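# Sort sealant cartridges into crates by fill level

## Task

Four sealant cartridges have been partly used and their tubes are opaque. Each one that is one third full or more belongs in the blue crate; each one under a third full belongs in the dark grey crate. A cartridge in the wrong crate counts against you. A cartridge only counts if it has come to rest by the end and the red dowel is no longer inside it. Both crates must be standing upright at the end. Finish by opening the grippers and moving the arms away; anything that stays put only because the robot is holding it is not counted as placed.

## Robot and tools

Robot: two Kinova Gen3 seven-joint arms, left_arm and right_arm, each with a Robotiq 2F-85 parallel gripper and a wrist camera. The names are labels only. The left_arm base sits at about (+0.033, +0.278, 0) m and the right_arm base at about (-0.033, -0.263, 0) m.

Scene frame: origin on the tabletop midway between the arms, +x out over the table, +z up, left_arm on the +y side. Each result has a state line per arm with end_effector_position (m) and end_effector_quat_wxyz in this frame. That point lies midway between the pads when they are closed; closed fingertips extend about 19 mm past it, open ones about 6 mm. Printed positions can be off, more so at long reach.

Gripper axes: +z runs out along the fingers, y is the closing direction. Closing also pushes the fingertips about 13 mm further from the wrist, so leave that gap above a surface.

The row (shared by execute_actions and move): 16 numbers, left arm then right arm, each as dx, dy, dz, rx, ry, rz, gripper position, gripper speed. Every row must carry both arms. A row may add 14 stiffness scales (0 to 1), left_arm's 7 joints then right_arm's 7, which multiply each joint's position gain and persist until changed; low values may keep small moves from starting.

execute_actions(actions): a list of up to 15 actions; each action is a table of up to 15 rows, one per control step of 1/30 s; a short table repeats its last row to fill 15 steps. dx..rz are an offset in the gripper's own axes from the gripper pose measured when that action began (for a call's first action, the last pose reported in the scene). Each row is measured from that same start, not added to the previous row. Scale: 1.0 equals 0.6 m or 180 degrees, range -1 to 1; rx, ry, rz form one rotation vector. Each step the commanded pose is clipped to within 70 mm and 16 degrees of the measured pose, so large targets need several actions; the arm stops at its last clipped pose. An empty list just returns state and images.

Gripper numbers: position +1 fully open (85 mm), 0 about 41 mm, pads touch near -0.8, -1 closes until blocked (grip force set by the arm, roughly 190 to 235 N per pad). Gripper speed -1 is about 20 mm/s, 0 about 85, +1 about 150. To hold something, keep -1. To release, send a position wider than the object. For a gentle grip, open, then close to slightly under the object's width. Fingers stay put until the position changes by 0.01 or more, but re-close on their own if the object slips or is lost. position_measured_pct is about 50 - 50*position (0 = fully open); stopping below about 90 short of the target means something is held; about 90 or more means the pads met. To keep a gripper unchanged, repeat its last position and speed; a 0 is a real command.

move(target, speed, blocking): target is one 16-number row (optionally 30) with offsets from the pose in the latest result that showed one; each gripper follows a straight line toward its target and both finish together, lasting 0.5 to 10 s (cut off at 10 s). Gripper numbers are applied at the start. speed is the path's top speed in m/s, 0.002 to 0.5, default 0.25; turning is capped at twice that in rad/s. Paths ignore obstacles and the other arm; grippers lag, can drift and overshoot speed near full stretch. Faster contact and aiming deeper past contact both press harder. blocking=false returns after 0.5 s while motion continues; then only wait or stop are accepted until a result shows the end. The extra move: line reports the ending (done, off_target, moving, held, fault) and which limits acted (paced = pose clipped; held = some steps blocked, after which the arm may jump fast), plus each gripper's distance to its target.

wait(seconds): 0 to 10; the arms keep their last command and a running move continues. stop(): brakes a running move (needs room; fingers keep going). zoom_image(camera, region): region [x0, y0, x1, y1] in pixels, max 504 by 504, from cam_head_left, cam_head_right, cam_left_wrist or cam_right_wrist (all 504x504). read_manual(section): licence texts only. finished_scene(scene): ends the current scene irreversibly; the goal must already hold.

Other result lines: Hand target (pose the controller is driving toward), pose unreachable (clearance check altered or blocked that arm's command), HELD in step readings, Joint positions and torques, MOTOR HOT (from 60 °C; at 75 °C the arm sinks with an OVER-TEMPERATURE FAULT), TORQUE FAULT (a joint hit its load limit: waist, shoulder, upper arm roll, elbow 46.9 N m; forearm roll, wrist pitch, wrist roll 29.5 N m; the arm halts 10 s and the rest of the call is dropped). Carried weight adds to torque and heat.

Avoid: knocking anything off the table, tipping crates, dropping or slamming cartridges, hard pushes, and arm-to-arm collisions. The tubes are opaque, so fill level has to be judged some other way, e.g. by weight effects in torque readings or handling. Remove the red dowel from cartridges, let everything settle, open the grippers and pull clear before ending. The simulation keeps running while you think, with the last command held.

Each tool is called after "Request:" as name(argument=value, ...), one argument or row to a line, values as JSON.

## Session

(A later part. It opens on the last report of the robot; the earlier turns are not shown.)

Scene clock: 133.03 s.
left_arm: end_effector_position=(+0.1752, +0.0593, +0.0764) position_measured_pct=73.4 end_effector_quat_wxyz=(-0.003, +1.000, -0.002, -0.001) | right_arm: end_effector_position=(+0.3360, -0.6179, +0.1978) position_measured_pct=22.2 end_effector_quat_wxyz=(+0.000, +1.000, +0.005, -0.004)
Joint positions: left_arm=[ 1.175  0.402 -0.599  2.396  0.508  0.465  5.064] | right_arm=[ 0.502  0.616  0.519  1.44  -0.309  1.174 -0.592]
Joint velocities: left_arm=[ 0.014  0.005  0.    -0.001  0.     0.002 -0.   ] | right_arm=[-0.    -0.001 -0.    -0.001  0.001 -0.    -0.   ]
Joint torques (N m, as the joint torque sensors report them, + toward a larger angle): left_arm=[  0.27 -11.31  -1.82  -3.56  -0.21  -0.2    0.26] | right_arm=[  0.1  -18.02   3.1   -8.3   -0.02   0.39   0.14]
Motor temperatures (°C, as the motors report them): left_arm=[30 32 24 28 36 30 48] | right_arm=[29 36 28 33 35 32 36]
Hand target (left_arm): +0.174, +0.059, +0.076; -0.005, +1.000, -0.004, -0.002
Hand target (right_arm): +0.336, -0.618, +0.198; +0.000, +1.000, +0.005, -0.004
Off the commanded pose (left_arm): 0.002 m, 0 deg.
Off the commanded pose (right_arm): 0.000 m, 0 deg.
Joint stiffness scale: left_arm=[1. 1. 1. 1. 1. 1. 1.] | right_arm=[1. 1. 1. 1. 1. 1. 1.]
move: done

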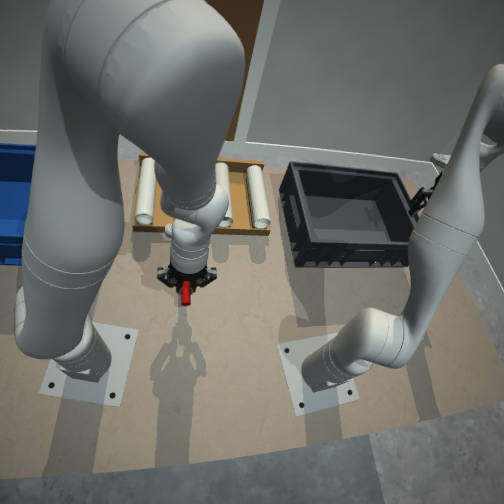

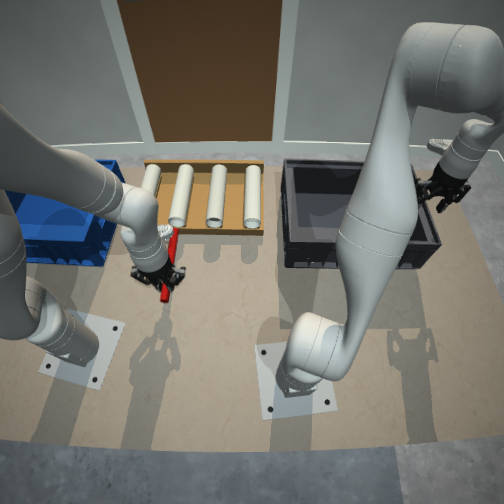

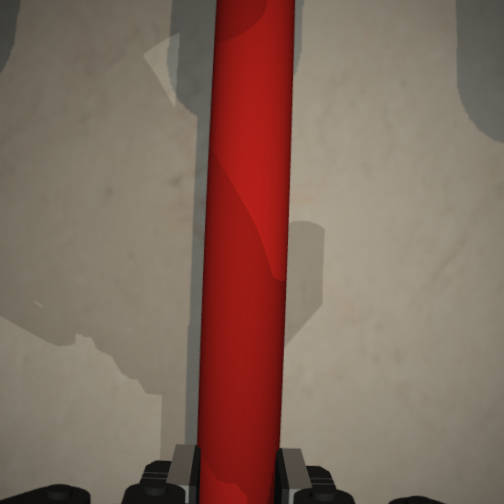

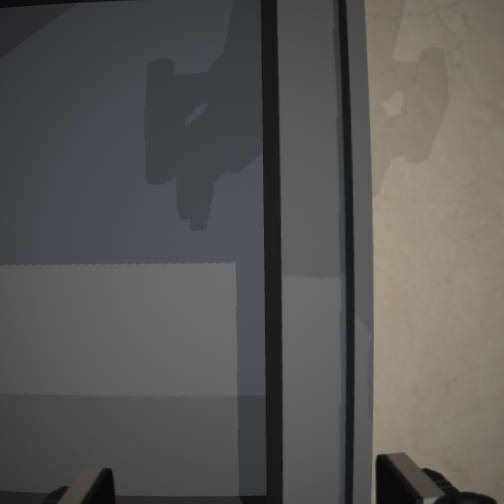

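Aligned with tube 2. Probing.

Request:
execute_actions(
  actions=[
    [[0.04,0,0,0,0,0,-1,0.5,0,0,0,0,0,0,0.55,0.5]],
    [[0.016,0,0.0015,0.001,-0.001,0.002,-1,0.5,0,0,0,0,0,0,0.55,0.5]],
    [[0.016,0,0.0015,0.001,-0.001,0.002,-1,0.5,0,0,0,0,0,0,0.55,0.5]],
    [[0.016,0,0.0015,0.001,-0.001,0.002,-1,0.5,0,0,0,0,0,0,0.55,0.5]],
    [[0.016,0,0.0015,0.001,-0.001,0.002,-1,0.5,0,0,0,0,0,0,0.55,0.5]],
    [[0.016,0,0.0015,0.001,-0.001,0.002,-1,0.5,0,0,0,0,0,0,0.55,0.5]],
    [[0.016,0,0.0015,0.001,-0.001,0.002,-1,0.5,0,0,0,0,0,0,0.55,0.5]],
  ],
)

Scene clock: 143.87 s.
left_arm: end_effector_position=(+0.2595, +0.0573, +0.0763) position_measured_pct=73.4 end_effector_quat_wxyz=(-0.001, +1.000, +0.003, +0.006) | right_arm: end_effector_position=(+0.3360, -0.6179, +0.1978) position_measured_pct=22.2 end_effector_quat_wxyz=(+0.000, +1.000, +0.005, -0.004)
Joint positions: left_arm=[ 0.958  0.479 -0.599  2.241  0.508  0.544  4.894] | right_arm=[ 0.502  0.616  0.519  1.44  -0.309  1.174 -0.592]
Joint velocities: left_arm=[-0.004  0.002  0.001 -0.    -0.    -0.    -0.   ] | right_arm=[-0.     0.    -0.     0.001  0.     0.002  0.   ]
Joint torques (N m, as the joint torque sensors report them, + toward a larger angle): left_arm=[  0.08 -12.88  -2.22  -4.58  -0.17  -0.28   0.1 ] | right_arm=[  0.37 -17.98   3.3   -7.89   0.16   0.24   0.29]
Motor temperatures (°C, as the motors report them): left_arm=[30 31 24 28 36 30 48] | right_arm=[29 36 28 33 35 32 36]
Hand target (left_arm): +0.259, +0.058, +0.076; -0.003, +1.000, -0.001, +0.004
Hand target (right_arm): +0.336, -0.618, +0.198; +0.000, +1.000, +0.005, -0.004
Off the commanded pose (left_arm): 0.001 m, 1 deg.
Off the commanded pose (right_arm): 0.000 m, 0 deg.
Joint stiffness scale: left_arm=[1. 1. 1. 1. 1. 1. 1.] | right_arm=[1. 1. 1. 1. 1. 1. 1.]
Step readings (end_effector_position; steps 1 to 15: 1st action; 16 to 30: 2nd action; 31 to 45: 3rd action; 46 to 60: 4th action; 61 to 75: 5th action; 76 to 90: 6th action; 91 to 105: 7th action):
0: left_arm (+0.1749, +0.0592, +0.0763) | right_arm (+0.3360, -0.6179, +0.1978)
1: left_arm (+0.1754, +0.0591, +0.0763) | right_arm (+0.3360, -0.6179, +0.1978)
2: left_arm (+0.1787, +0.0586, +0.0765) | right_arm (+0.3360, -0.6179, +0.1978)
4: left_arm (+0.1878, +0.0566, +0.0772) | right_arm (+0.3360, -0.6179, +0.1978)
8: left_arm (+0.1958, +0.0568, +0.0773) | right_arm (+0.3360, -0.6179, +0.1978)
15: left_arm (+0.1987, +0.0583, +0.0770) | right_arm (+0.3360, -0.6179, +0.1978)
16: left_arm (+0.1995, +0.0583, +0.0770) | right_arm (+0.3360, -0.6179, +0.1978)
17: left_arm (+0.2017, +0.0580, +0.0771) | right_arm (+0.3360, -0.6179, +0.1978)
19: left_arm (+0.2054, +0.0573, +0.0772) | right_arm (+0.3360, -0.6179, +0.1978)
23: left_arm (+0.2080, +0.0576, +0.0770) | right_arm (+0.3360, -0.6179, +0.1978)
30: left_arm (+0.2089, +0.0582, +0.0768) | right_arm (+0.3360, -0.6179, +0.1978)
31: left_arm (+0.2096, +0.0582, +0.0768) | right_arm (+0.3360, -0.6179, +0.1978)
32: left_arm (+0.2118, +0.0579, +0.0769) | right_arm (+0.3360, -0.6179, +0.1978)
34: left_arm (+0.2155, +0.0572, +0.0771) | right_arm (+0.3360, -0.6179, +0.1978)
38: left_arm (+0.2182, +0.0575, +0.0769) | right_arm (+0.3360, -0.6179, +0.1978)
45: left_arm (+0.2191, +0.0581, +0.0766) | right_arm (+0.3360, -0.6179, +0.1978)
46: left_arm (+0.2198, +0.0581, +0.0767) | right_arm (+0.3360, -0.6179, +0.1978)
47: left_arm (+0.2220, +0.0577, +0.0768) | right_arm (+0.3360, -0.6179, +0.1978)
49: left_arm (+0.2257, +0.0570, +0.0769) | right_arm (+0.3360, -0.6179, +0.1978)
53: left_arm (+0.2284, +0.0573, +0.0767) | right_arm (+0.3360, -0.6179, +0.1978)
60: left_arm (+0.2292, +0.0580, +0.0765) | right_arm (+0.3360, -0.6179, +0.1978)
61: left_arm (+0.2299, +0.0579, +0.0765) | right_arm (+0.3360, -0.6179, +0.1978)
62: left_arm (+0.2321, +0.0576, +0.0767) | right_arm (+0.3360, -0.6179, +0.1978)
64: left_arm (+0.2359, +0.0569, +0.0768) | right_arm (+0.3360, -0.6179, +0.1978)
68: left_arm (+0.2385, +0.0572, +0.0766) | right_arm (+0.3360, -0.6179, +0.1978)
75: left_arm (+0.2393, +0.0578, +0.0764) | right_arm (+0.3360, -0.6179, +0.1978)
76: left_arm (+0.2401, +0.0577, +0.0765) | right_arm (+0.3360, -0.6179, +0.1978)
77: left_arm (+0.2423, +0.0573, +0.0766) | right_arm (+0.3360, -0.6179, +0.1978)
79: left_arm (+0.2461, +0.0566, +0.0768) | right_arm (+0.3360, -0.6179, +0.1978)
83: left_arm (+0.2487, +0.0569, +0.0766) | right_arm (+0.3360, -0.6179, +0.1978)
90: left_arm (+0.2494, +0.0575, +0.0764) | right_arm (+0.3360, -0.6179, +0.1978)
91: left_arm (+0.2502, +0.0575, +0.0764) | right_arm (+0.3360, -0.6179, +0.1978)
92: left_arm (+0.2524, +0.0571, +0.0765) | right_arm (+0.3360, -0.6179, +0.1978)
94: left_arm (+0.2562, +0.0564, +0.0768) | right_arm (+0.3360, -0.6179, +0.1978)
98: left_arm (+0.2588, +0.0567, +0.0766) | right_arm (+0.3360, -0.6179, +0.1978)
105: end_effector_position above

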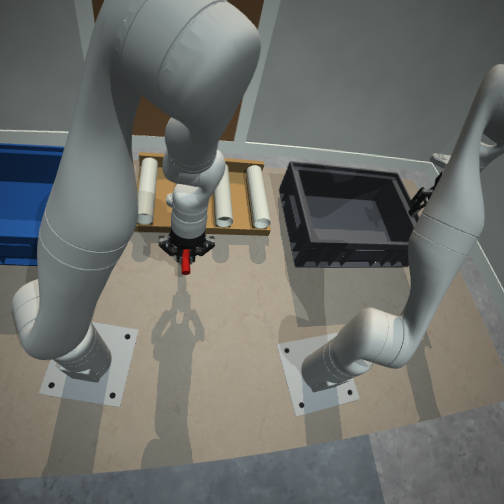

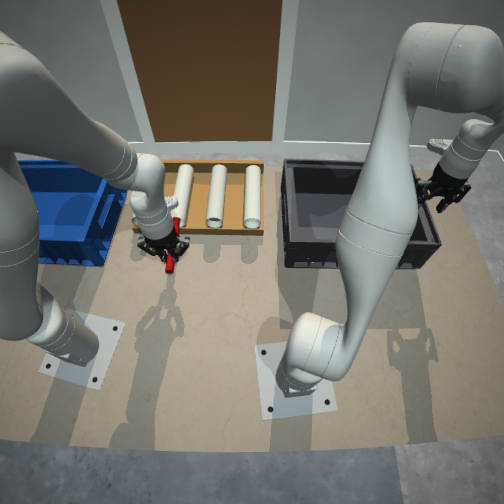

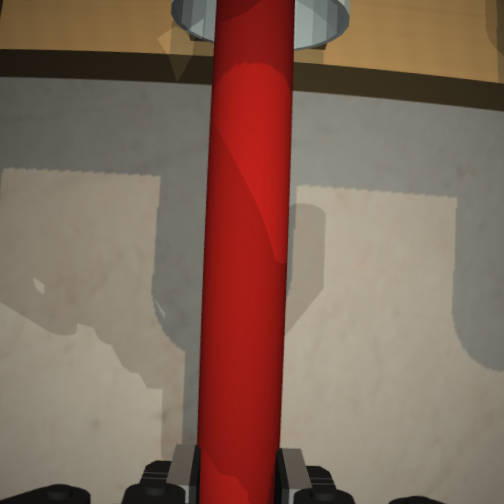

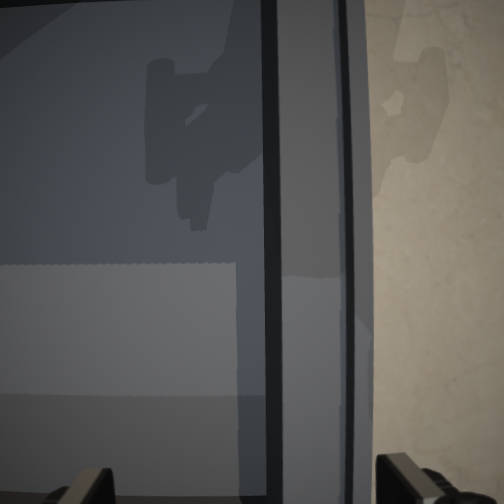

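Request:
execute_actions(
  actions=[
    [[0.016,0,0.0015,0,-0.004,0.006,-1,0.5,0,0,0,0,0,0,0.55,0.5]],
    [[0.016,0,0.0015,0.001,-0.0015,0.0025,-1,0.5,0,0,0,0,0,0,0.55,0.5]],
    [[0.016,0,0.0015,0.001,-0.0015,0.0025,-1,0.5,0,0,0,0,0,0,0.55,0.5]],
    [[0.016,0,0.0015,0.001,-0.0015,0.0025,-1,0.5,0,0,0,0,0,0,0.55,0.5]],
    [[0.016,0,0.0015,0.001,-0.0015,0.0025,-1,0.5,0,0,0,0,0,0,0.55,0.5]],
  ],
)

Scene clock: 153.73 s.
left_arm: end_effector_position=(+0.3109, +0.0563, +0.0766) position_measured_pct=73.4 end_effector_quat_wxyz=(-0.001, +1.000, -0.002, +0.004) | right_arm: end_effector_position=(+0.3360, -0.6179, +0.1978) position_measured_pct=22.2 end_effector_quat_wxyz=(+0.000, +1.000, +0.005, -0.004)
Joint positions: left_arm=[ 0.844  0.539 -0.594  2.118  0.508  0.62   4.807] | right_arm=[ 0.502  0.616  0.519  1.44  -0.309  1.174 -0.592]
Joint velocities: left_arm=[-0.004  0.002  0.    -0.001 -0.     0.    -0.   ] | right_arm=[-0.    -0.001  0.    -0.001  0.001 -0.003 -0.   ]
Joint torques (N m, as the joint torque sensors report them, + toward a larger angle): left_arm=[ -0.46 -14.7   -2.84  -4.89  -0.03  -0.12   0.02] | right_arm=[  0.29 -18.37   3.16  -8.05   0.02   0.14   0.27]
Motor temperatures (°C, as the motors report them): left_arm=[30 31 24 28 36 30 48] | right_arm=[29 36 28 33 35 32 36]
Hand target (left_arm): +0.310, +0.057, +0.076; -0.002, +1.000, -0.006, +0.001
Hand target (right_arm): +0.336, -0.618, +0.198; +0.000, +1.000, +0.005, -0.004
Off the commanded pose (left_arm): 0.001 m, 1 deg.
Off the commanded pose (right_arm): 0.000 m, 0 deg.
Joint stiffness scale: left_arm=[1. 1. 1. 1. 1. 1. 1.] | right_arm=[1. 1. 1. 1. 1. 1. 1.]
Step readings (end_effector_position; steps 1 to 15: 1st action; 16 to 30: 2nd action; 31 to 45: 3rd action; 46 to 60: 4th action; 61 to 75: 5th action):
0: left_arm (+0.2597, +0.0574, +0.0763) | right_arm (+0.3360, -0.6179, +0.1978)
1: left_arm (+0.2601, +0.0574, +0.0763) | right_arm (+0.3360, -0.6179, +0.1978)
2: left_arm (+0.2618, +0.0569, +0.0765) | right_arm (+0.3360, -0.6179, +0.1978)
4: left_arm (+0.2659, +0.0563, +0.0769) | right_arm (+0.3360, -0.6179, +0.1978)
8: left_arm (+0.2693, +0.0571, +0.0768) | right_arm (+0.3360, -0.6179, +0.1978)
15: left_arm (+0.2703, +0.0580, +0.0765) | right_arm (+0.3360, -0.6179, +0.1978)
16: left_arm (+0.2710, +0.0580, +0.0765) | right_arm (+0.3360, -0.6179, +0.1978)
17: left_arm (+0.2732, +0.0575, +0.0767) | right_arm (+0.3360, -0.6179, +0.1978)
19: left_arm (+0.2772, +0.0568, +0.0770) | right_arm (+0.3360, -0.6179, +0.1978)
23: left_arm (+0.2798, +0.0571, +0.0768) | right_arm (+0.3360, -0.6179, +0.1978)
30: left_arm (+0.2804, +0.0577, +0.0765) | right_arm (+0.3360, -0.6179, +0.1978)
31: left_arm (+0.2811, +0.0576, +0.0765) | right_arm (+0.3360, -0.6179, +0.1978)
32: left_arm (+0.2834, +0.0571, +0.0767) | right_arm (+0.3360, -0.6179, +0.1978)
34: left_arm (+0.2873, +0.0564, +0.0770) | right_arm (+0.3360, -0.6179, +0.1978)
38: left_arm (+0.2899, +0.0567, +0.0768) | right_arm (+0.3360, -0.6179, +0.1978)
45: left_arm (+0.2906, +0.0572, +0.0765) | right_arm (+0.3360, -0.6179, +0.1978)
46: left_arm (+0.2913, +0.0572, +0.0765) | right_arm (+0.3360, -0.6179, +0.1978)
47: left_arm (+0.2935, +0.0567, +0.0767) | right_arm (+0.3360, -0.6179, +0.1978)
49: left_arm (+0.2975, +0.0560, +0.0770) | right_arm (+0.3360, -0.6179, +0.1978)
53: left_arm (+0.3001, +0.0562, +0.0768) | right_arm (+0.3360, -0.6179, +0.1978)
60: left_arm (+0.3007, +0.0568, +0.0765) | right_arm (+0.3360, -0.6179, +0.1978)
61: left_arm (+0.3014, +0.0567, +0.0766) | right_arm (+0.3360, -0.6179, +0.1978)
62: left_arm (+0.3037, +0.0562, +0.0768) | right_arm (+0.3360, -0.6179, +0.1978)
64: left_arm (+0.3077, +0.0555, +0.0771) | right_arm (+0.3360, -0.6179, +0.1978)
68: left_arm (+0.3103, +0.0558, +0.0769) | right_arm (+0.3360, -0.6179, +0.1978)
75: end_effector_position above

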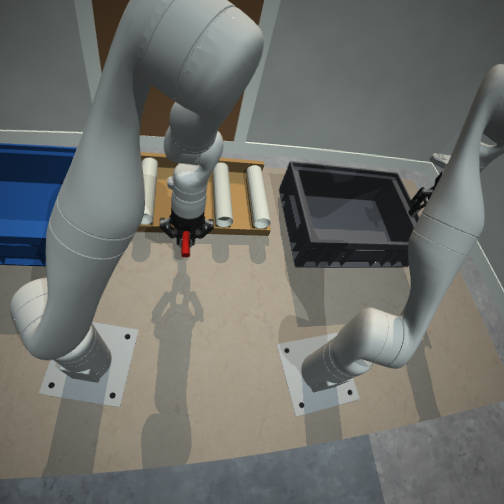

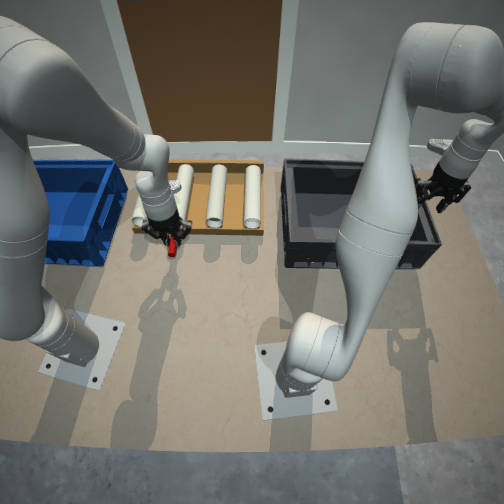

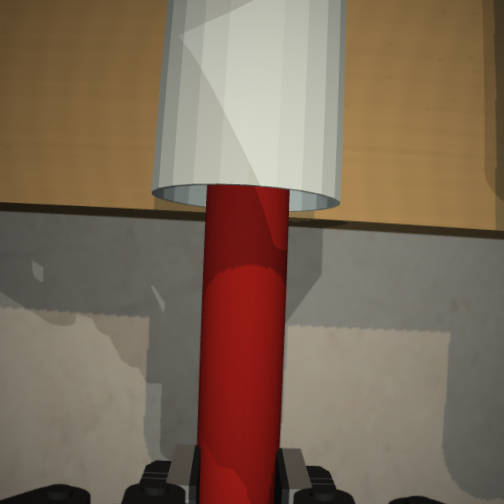

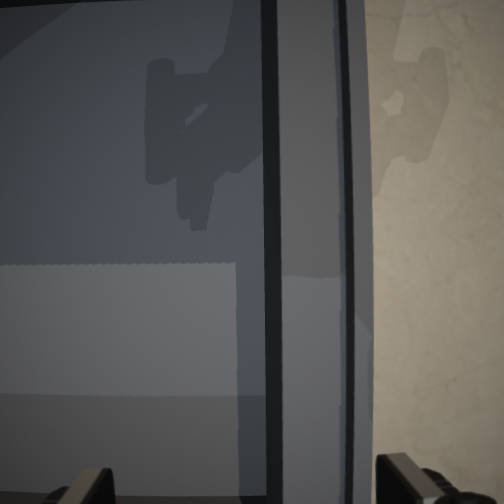

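Request:
execute_actions(
  actions=[
    [[0.016,0,0.0015,0.001,-0.0015,0.0025,-1,0.5,0,0,0,0,0,0,0.55,0.5]],
    [[0.016,0,0.0015,0.001,-0.0015,0.0025,-1,0.5,0,0,0,0,0,0,0.55,0.5]],
    [[0.016,0,0.0015,0.001,-0.0015,0.0025,-1,0.5,0,0,0,0,0,0,0.55,0.5]],
    [[0.016,0,0.0015,0.001,-0.0015,0.0025,-1,0.5,0,0,0,0,0,0,0.55,0.5]],
  ],
)

Scene clock: 161.93 s.
left_arm: end_effector_position=(+0.3516, +0.0542, +0.0771) position_measured_pct=73.4 end_effector_quat_wxyz=(-0.000, +1.000, -0.001, +0.005) | right_arm: end_effector_position=(+0.3360, -0.6179, +0.1978) position_measured_pct=22.2 end_effector_quat_wxyz=(+0.000, +1.000, +0.005, -0.004)
Joint positions: left_arm=[ 0.774  0.589 -0.593  2.011  0.508  0.68   4.771] | right_arm=[ 0.502  0.616  0.519  1.44  -0.309  1.174 -0.592]
Joint velocities: left_arm=[-0.003  0.003  0.002 -0.001 -0.    -0.    -0.   ] | right_arm=[-0.    -0.001 -0.     0.    -0.001  0.     0.001]
Joint torques (N m, as the joint torque sensors report them, + toward a larger angle): left_arm=[ -0.15 -15.67  -3.11  -5.5   -0.11   0.     0.17] | right_arm=[ -0.12 -17.95   2.78  -7.7   -0.03   0.     0.26]
Motor temperatures (°C, as the motors report them): left_arm=[30 31 24 28 36 30 48] | right_arm=[29 36 28 33 35 32 36]
Hand target (left_arm): +0.351, +0.055, +0.076; -0.002, +1.000, -0.005, +0.002
Hand target (right_arm): +0.336, -0.618, +0.198; +0.000, +1.000, +0.005, -0.004
Off the commanded pose (left_arm): 0.001 m, 1 deg.
Off the commanded pose (right_arm): 0.000 m, 0 deg.
Joint stiffness scale: left_arm=[1. 1. 1. 1. 1. 1. 1.] | right_arm=[1. 1. 1. 1. 1. 1. 1.]
Step readings (end_effector_position; steps 1 to 15: 1st action; 16 to 30: 2nd action; 31 to 45: 3rd action; 46 to 60: 4th action):
0: left_arm (+0.3110, +0.0565, +0.0765) | right_arm (+0.3360, -0.6179, +0.1978)
1: left_arm (+0.3117, +0.0563, +0.0766) | right_arm (+0.3360, -0.6179, +0.1978)
2: left_arm (+0.3139, +0.0558, +0.0768) | right_arm (+0.3360, -0.6179, +0.1978)
4: left_arm (+0.3179, +0.0550, +0.0772) | right_arm (+0.3360, -0.6179, +0.1978)
8: left_arm (+0.3205, +0.0553, +0.0770) | right_arm (+0.3360, -0.6179, +0.1978)
15: left_arm (+0.3211, +0.0558, +0.0766) | right_arm (+0.3360, -0.6179, +0.1978)
16: left_arm (+0.3218, +0.0557, +0.0767) | right_arm (+0.3360, -0.6179, +0.1978)
17: left_arm (+0.3240, +0.0552, +0.0769) | right_arm (+0.3360, -0.6179, +0.1978)
19: left_arm (+0.3280, +0.0545, +0.0773) | right_arm (+0.3360, -0.6179, +0.1978)
23: left_arm (+0.3306, +0.0547, +0.0771) | right_arm (+0.3360, -0.6179, +0.1978)
30: left_arm (+0.3312, +0.0553, +0.0768) | right_arm (+0.3360, -0.6179, +0.1978)
31: left_arm (+0.3319, +0.0552, +0.0768) | right_arm (+0.3360, -0.6179, +0.1978)
32: left_arm (+0.3342, +0.0547, +0.0771) | right_arm (+0.3360, -0.6179, +0.1978)
34: left_arm (+0.3382, +0.0539, +0.0775) | right_arm (+0.3360, -0.6179, +0.1978)
38: left_arm (+0.3408, +0.0542, +0.0773) | right_arm (+0.3360, -0.6179, +0.1978)
45: left_arm (+0.3414, +0.0547, +0.0769) | right_arm (+0.3360, -0.6179, +0.1978)
46: left_arm (+0.3421, +0.0546, +0.0770) | right_arm (+0.3360, -0.6179, +0.1978)
47: left_arm (+0.3443, +0.0541, +0.0772) | right_arm (+0.3360, -0.6179, +0.1978)
49: left_arm (+0.3484, +0.0534, +0.0777) | right_arm (+0.3360, -0.6179, +0.1978)
53: left_arm (+0.3511, +0.0536, +0.0774) | right_arm (+0.3360, -0.6179, +0.1978)
60: end_effector_position above

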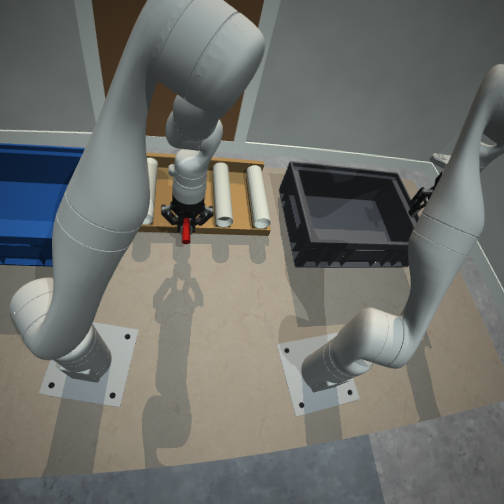

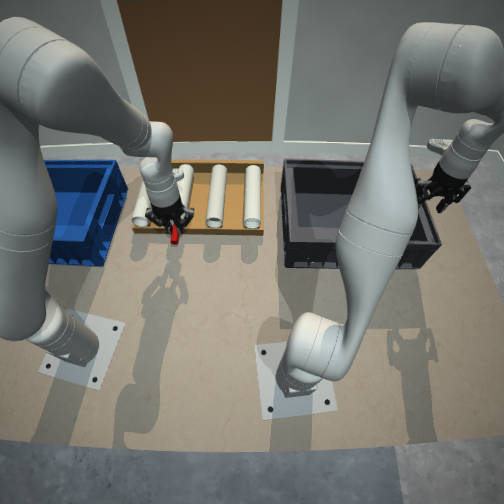

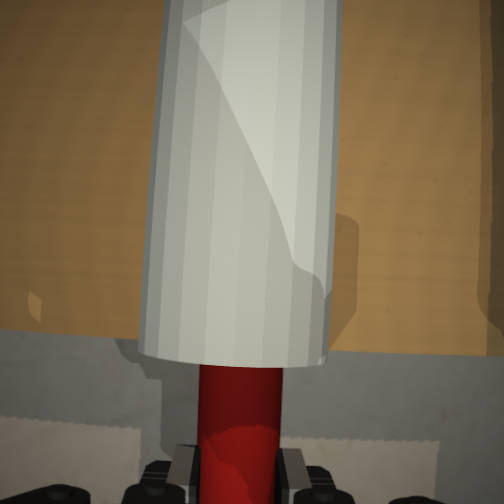

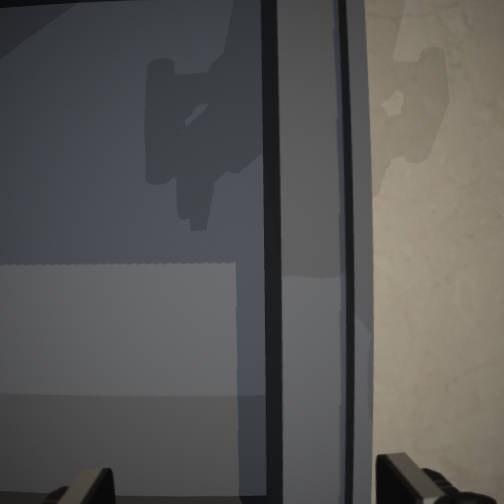

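Request:
move(
  target=[-0.3, 0, 0.003, 0, -0.003, 0.003, -1, 0.5, 0, 0, 0, 0, 0, 0, 0.55, 0.5],
  speed=0.25,
)

Request:
move(
  target=[0, 0.18, 0, 0, 0, 0, -1, 0.5, 0, 0, 0, 0, 0, 0, 0.55, 0.5],
  speed=0.2,
)

Request:
execute_actions(
  actions=[
    [[0.03,0,0,0,0,0,-1,0.5,0,0,0,0,0,0,0.55,0.5]],
    [[0.016,0,0.002,0.0013,-0.0013,0.0023,-1,0.5,0,0,0,0,0,0,0.55,0.5]],
    [[0.016,0,0.002,0.0013,-0.0013,0.0023,-1,0.5,0,0,0,0,0,0,0.55,0.5]],
    [[0.016,0,0.002,0.0013,-0.0013,0.0023,-1,0.5,0,0,0,0,0,0,0.55,0.5]],
    [[0.016,0,0.002,0.0013,-0.0013,0.0023,-1,0.5,0,0,0,0,0,0,0.55,0.5]],
    [[0.016,0,0.002,0.0013,-0.0013,0.0023,-1,0.5,0,0,0,0,0,0,0.55,0.5]],
    [[0.016,0,0.002,0.0013,-0.0013,0.0023,-1,0.5,0,0,0,0,0,0,0.55,0.5]],
  ],
)

Scene clock: 176.03 s.
left_arm: end_effector_position=(+0.1710, +0.0551, +0.0726) position_measured_pct=73.4 end_effector_quat_wxyz=(-0.001, +1.000, -0.007, -0.002) | right_arm: end_effector_position=(+0.3360, -0.6179, +0.1978) position_measured_pct=22.2 end_effector_quat_wxyz=(+0.000, +1.000, +0.005, -0.004)
Joint positions: left_arm=[ 1.163  0.41  -0.564  2.399  0.518  0.449  5.063] | right_arm=[ 0.502  0.616  0.519  1.44  -0.309  1.174 -0.592]
Joint velocities: left_arm=[ 0.012 -0.001 -0.001  0.     0.     0.001  0.001] | right_arm=[-0.     0.001 -0.     0.001 -0.001  0.001 -0.   ]
Joint torques (N m, as the joint torque sensors report them, + toward a larger angle): left_arm=[ -0.19 -10.92  -1.71  -3.41  -0.2   -0.23   0.39] | right_arm=[  0.62 -17.68   3.05  -7.7   -0.13   0.18   0.58]
Motor temperatures (°C, as the motors report them): left_arm=[30 31 24 28 36 30 48] | right_arm=[29 36 28 33 35 32 36]
Hand target (left_arm): +0.172, +0.055, +0.073; -0.001, +1.000, -0.006, -0.000
Hand target (right_arm): +0.336, -0.618, +0.198; +0.000, +1.000, +0.005, -0.004
Off the commanded pose (left_arm): 0.001 m, 0 deg.
Off the commanded pose (right_arm): 0.000 m, 0 deg.
Joint stiffness scale: left_arm=[1. 1. 1. 1. 1. 1. 1.] | right_arm=[1. 1. 1. 1. 1. 1. 1.]
move: done

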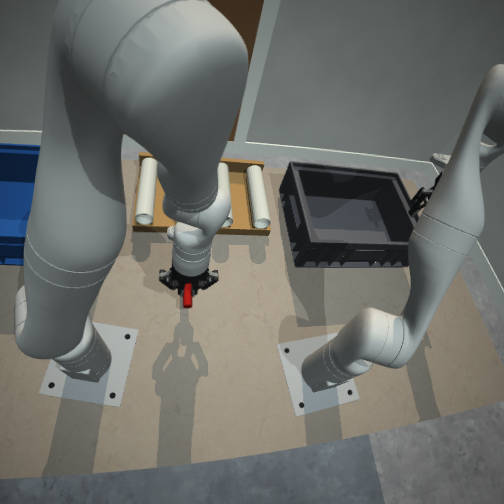

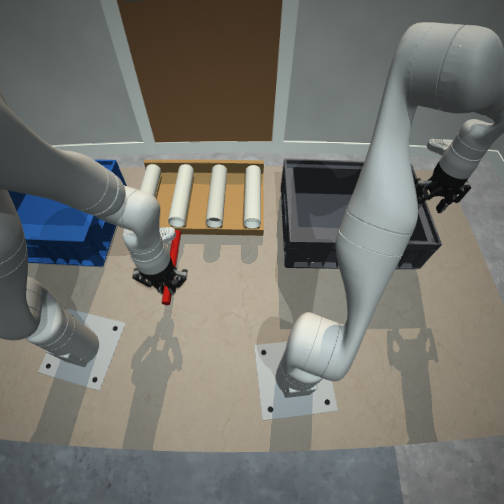

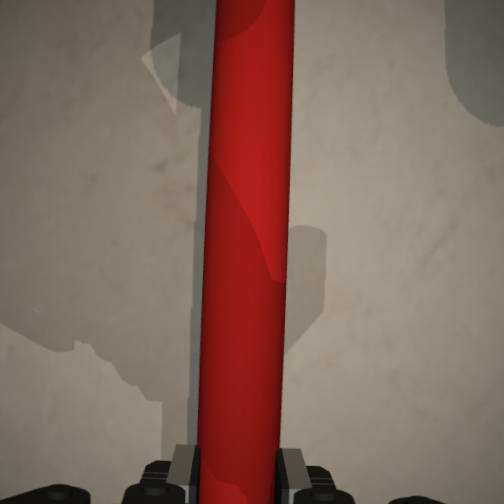

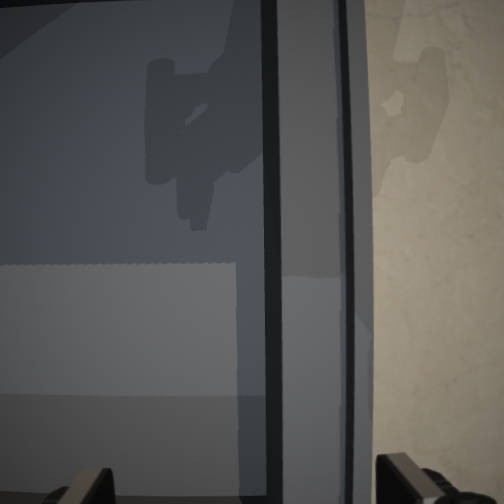

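Scene clock: 177.13 s.
left_arm: end_effector_position=(+0.1696, -0.0536, +0.0731) position_measured_pct=73.4 end_effector_quat_wxyz=(+0.002, +1.000, -0.006, -0.002) | right_arm: end_effector_position=(+0.3360, -0.6179, +0.1978) position_measured_pct=22.2 end_effector_quat_wxyz=(+0.000, +1.000, +0.005, -0.004)
Joint positions: left_arm=[ 1.312  0.545 -0.555  2.109  0.504  0.617  5.307] | right_arm=[ 0.502  0.616  0.519  1.44  -0.309  1.174 -0.592]
Joint velocities: left_arm=[ 0.008  0.007  0.001 -0.001 -0.     0.     0.   ] | right_arm=[ 0.     0.     0.     0.     0.    -0.    -0.001]
Joint torques (N m, as the joint torque sensors report them, + toward a larger angle): left_arm=[  0.08 -15.03  -2.59  -4.61  -0.23   0.02   0.15] | right_arm=[  0.1  -17.94   3.63  -7.5    0.49   0.12   0.19]
Motor temperatures (°C, as the motors report them): left_arm=[30 31 24 28 36 30 48] | right_arm=[29 36 28 33 35 32 36]
Hand target (left_arm): +0.169, -0.053, +0.072; -0.001, +1.000, -0.007, -0.003
Hand target (right_arm): +0.336, -0.618, +0.198; +0.000, +1.000, +0.005, -0.004
Off the commanded pose (left_arm): 0.001 m, 0 deg.
Off the commanded pose (right_arm): 0.000 m, 0 deg.
Joint stiffness scale: left_arm=[1. 1. 1. 1. 1. 1. 1.] | right_arm=[1. 1. 1. 1. 1. 1. 1.]
move: done

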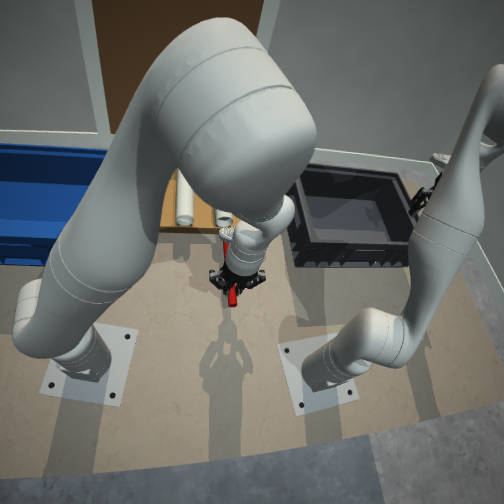

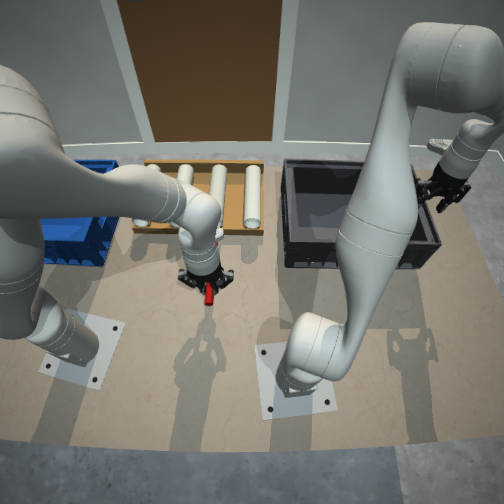

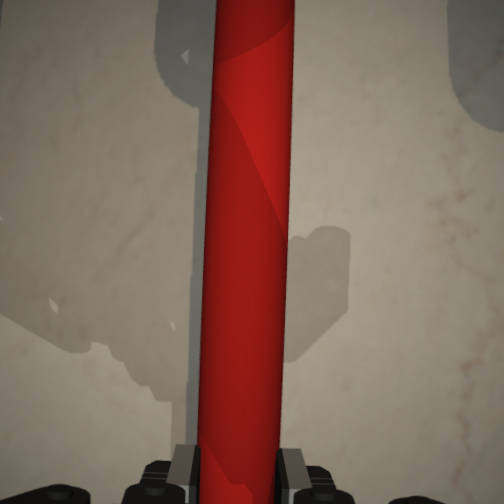

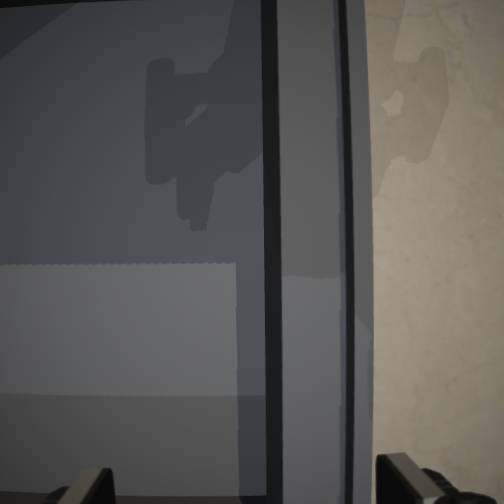

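Scene clock: 180.63 s.
left_arm: end_effector_position=(+0.2251, -0.0515, +0.0696) position_measured_pct=73.4 end_effector_quat_wxyz=(-0.008, +1.000, -0.017, -0.023) | right_arm: end_effector_position=(+0.3360, -0.6179, +0.1978) position_measured_pct=22.2 end_effector_quat_wxyz=(+0.000, +1.000, +0.005, -0.004)
Joint positions: left_arm=[ 1.14   0.606 -0.545  1.999  0.504  0.718  5.153] | right_arm=[ 0.502  0.616  0.519  1.44  -0.309  1.174 -0.592]
Joint velocities: left_arm=[-0.     0.002  0.003 -0.001  0.     0.001 -0.001] | right_arm=[-0.001 -0.    -0.     0.001 -0.001 -0.     0.   ]
Joint torques (N m, as the joint torque sensors report them, + toward a larger angle): left_arm=[ -4.84 -15.96  -8.1   -8.76  -1.4   -3.35   0.4 ] | right_arm=[  0.48 -18.1    2.92  -7.52  -0.17   0.11   0.21]
Motor temperatures (°C, as the motors report them): left_arm=[30 31 24 28 36 30 48] | right_arm=[29 36 28 33 35 32 36]
Hand target (left_arm): +0.234, -0.053, +0.070; -0.005, +1.000, -0.015, -0.015
Hand target (right_arm): +0.336, -0.618, +0.198; +0.000, +1.000, +0.005, -0.004
Off the commanded pose (left_arm): 0.009 m, 1 deg.
Off the commanded pose (right_arm): 0.000 m, 0 deg.
Joint stiffness scale: left_arm=[1. 1. 1. 1. 1. 1. 1.] | right_arm=[1. 1. 1. 1. 1. 1. 1.]
Step readings (end_effector_position; steps 1 to 15: 1st action; 16 to 30: 2nd action; 31 to 45: 3rd action; 46 to 60: 4th action; 61 to 75: 5th action; 76 to 90: 6th action; 91 to 105: 7th action):
0: left_arm (+0.1696, -0.0536, +0.0731) | right_arm (+0.3360, -0.6179, +0.1978)
1: left_arm (+0.1702, -0.0537, +0.0731) | right_arm (+0.3360, -0.6179, +0.1978)
2: left_arm (+0.1733, -0.0540, +0.0733) | right_arm (+0.3360, -0.6179, +0.1978)
4: left_arm (+0.1797, -0.0553, +0.0739) | right_arm (+0.3360, -0.6179, +0.1978)
8: left_arm (+0.1851, -0.0553, +0.0740) | right_arm (+0.3360, -0.6179, +0.1978)
15: left_arm (+0.1874, -0.0545, +0.0738) | right_arm (+0.3360, -0.6179, +0.1978)
16: left_arm (+0.1882, -0.0545, +0.0738) | right_arm (+0.3360, -0.6179, +0.1978)
17: left_arm (+0.1902, -0.0549, +0.0739) | right_arm (+0.3360, -0.6179, +0.1978)
19: left_arm (+0.1938, -0.0555, +0.0740) | right_arm (+0.3360, -0.6179, +0.1978)
23: left_arm (+0.1966, -0.0554, +0.0738) | right_arm (+0.3360, -0.6179, +0.1978)
30: left_arm (+0.1977, -0.0549, +0.0736) | right_arm (+0.3360, -0.6179, +0.1978)
31: left_arm (+0.1985, -0.0549, +0.0736) | right_arm (+0.3360, -0.6179, +0.1978)
32: left_arm (+0.2005, -0.0553, +0.0736) | right_arm (+0.3360, -0.6179, +0.1978)
34: left_arm (+0.2041, -0.0560, +0.0738) | right_arm (+0.3360, -0.6179, +0.1978)
38: left_arm (+0.2069, -0.0558, +0.0736) | right_arm (+0.3360, -0.6179, +0.1978)
45: left_arm (+0.2080, -0.0553, +0.0733) | right_arm (+0.3360, -0.6179, +0.1978)
46: left_arm (+0.2087, -0.0553, +0.0733) | right_arm (+0.3360, -0.6179, +0.1978)
47: left_arm (+0.2108, -0.0557, +0.0734) | right_arm (+0.3360, -0.6179, +0.1978)
49: left_arm (+0.2144, -0.0564, +0.0736) | right_arm (+0.3360, -0.6179, +0.1978)
53: left_arm (+0.2172, -0.0562, +0.0733) | right_arm (+0.3360, -0.6179, +0.1978)
60: left_arm (+0.2183, -0.0558, +0.0731) | right_arm (+0.3360, -0.6179, +0.1978)
61: left_arm (+0.2190, -0.0558, +0.0731) | right_arm (+0.3360, -0.6179, +0.1978)
62: left_arm (+0.2210, -0.0562, +0.0732) | right_arm (+0.3360, -0.6179, +0.1978)
64: left_arm (+0.2237, -0.0565, +0.0733) | right_arm (+0.3360, -0.6179, +0.1978)
68: left_arm (+0.2238, -0.0555, +0.0727) | right_arm (+0.3360, -0.6179, +0.1978)
75: left_arm (+0.2238, -0.0549, +0.0723) | right_arm (+0.3360, -0.6179, +0.1978)
76: left_arm (+0.2240, -0.0549, +0.0723) | right_arm (+0.3360, -0.6179, +0.1978)
77: left_arm (+0.2242, -0.0547, +0.0721) | right_arm (+0.3360, -0.6179, +0.1978)
79: left_arm (+0.2245, -0.0541, +0.0718) | right_arm (+0.3360, -0.6179, +0.1978)
83: left_arm (+0.2247, -0.0535, +0.0713) | right_arm (+0.3360, -0.6179, +0.1978)
90: left_arm (+0.2247, -0.0532, +0.0710) | right_arm (+0.3360, -0.6179, +0.1978)
91: left_arm (+0.2245, -0.0531, +0.0709) | right_arm (+0.3360, -0.6179, +0.1978)
92: left_arm (+0.2247, -0.0529, +0.0708) | right_arm (+0.3360, -0.6179, +0.1978)
94: left_arm (+0.2249, -0.0523, +0.0704) | right_arm (+0.3360, -0.6179, +0.1978)
98: left_arm (+0.2251, -0.0517, +0.0699) | right_arm (+0.3360, -0.6179, +0.1978)
105: end_effector_position above

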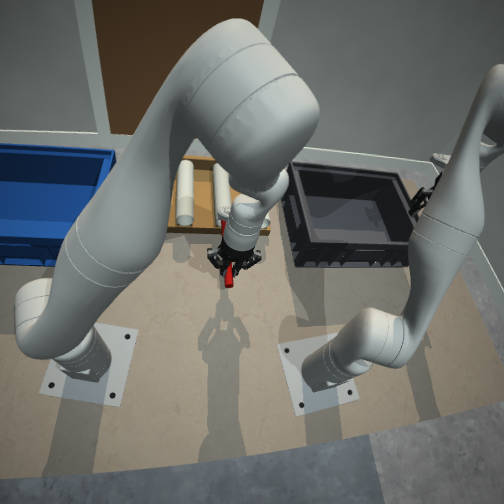

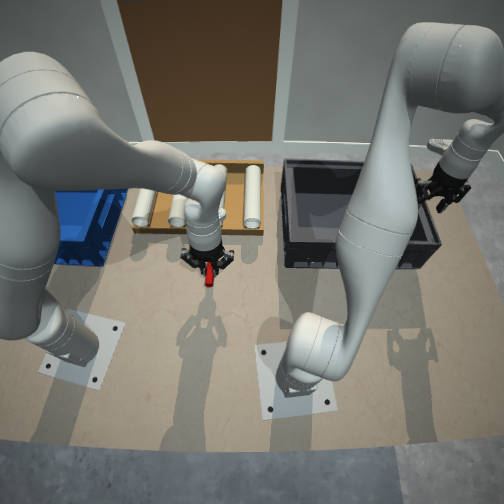

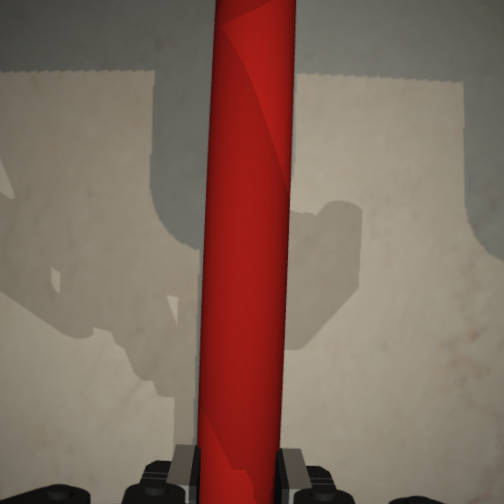

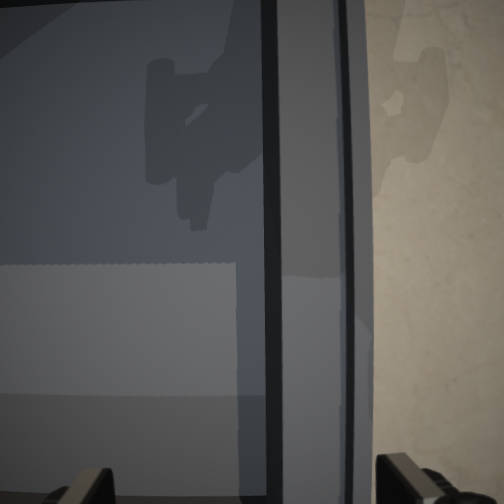

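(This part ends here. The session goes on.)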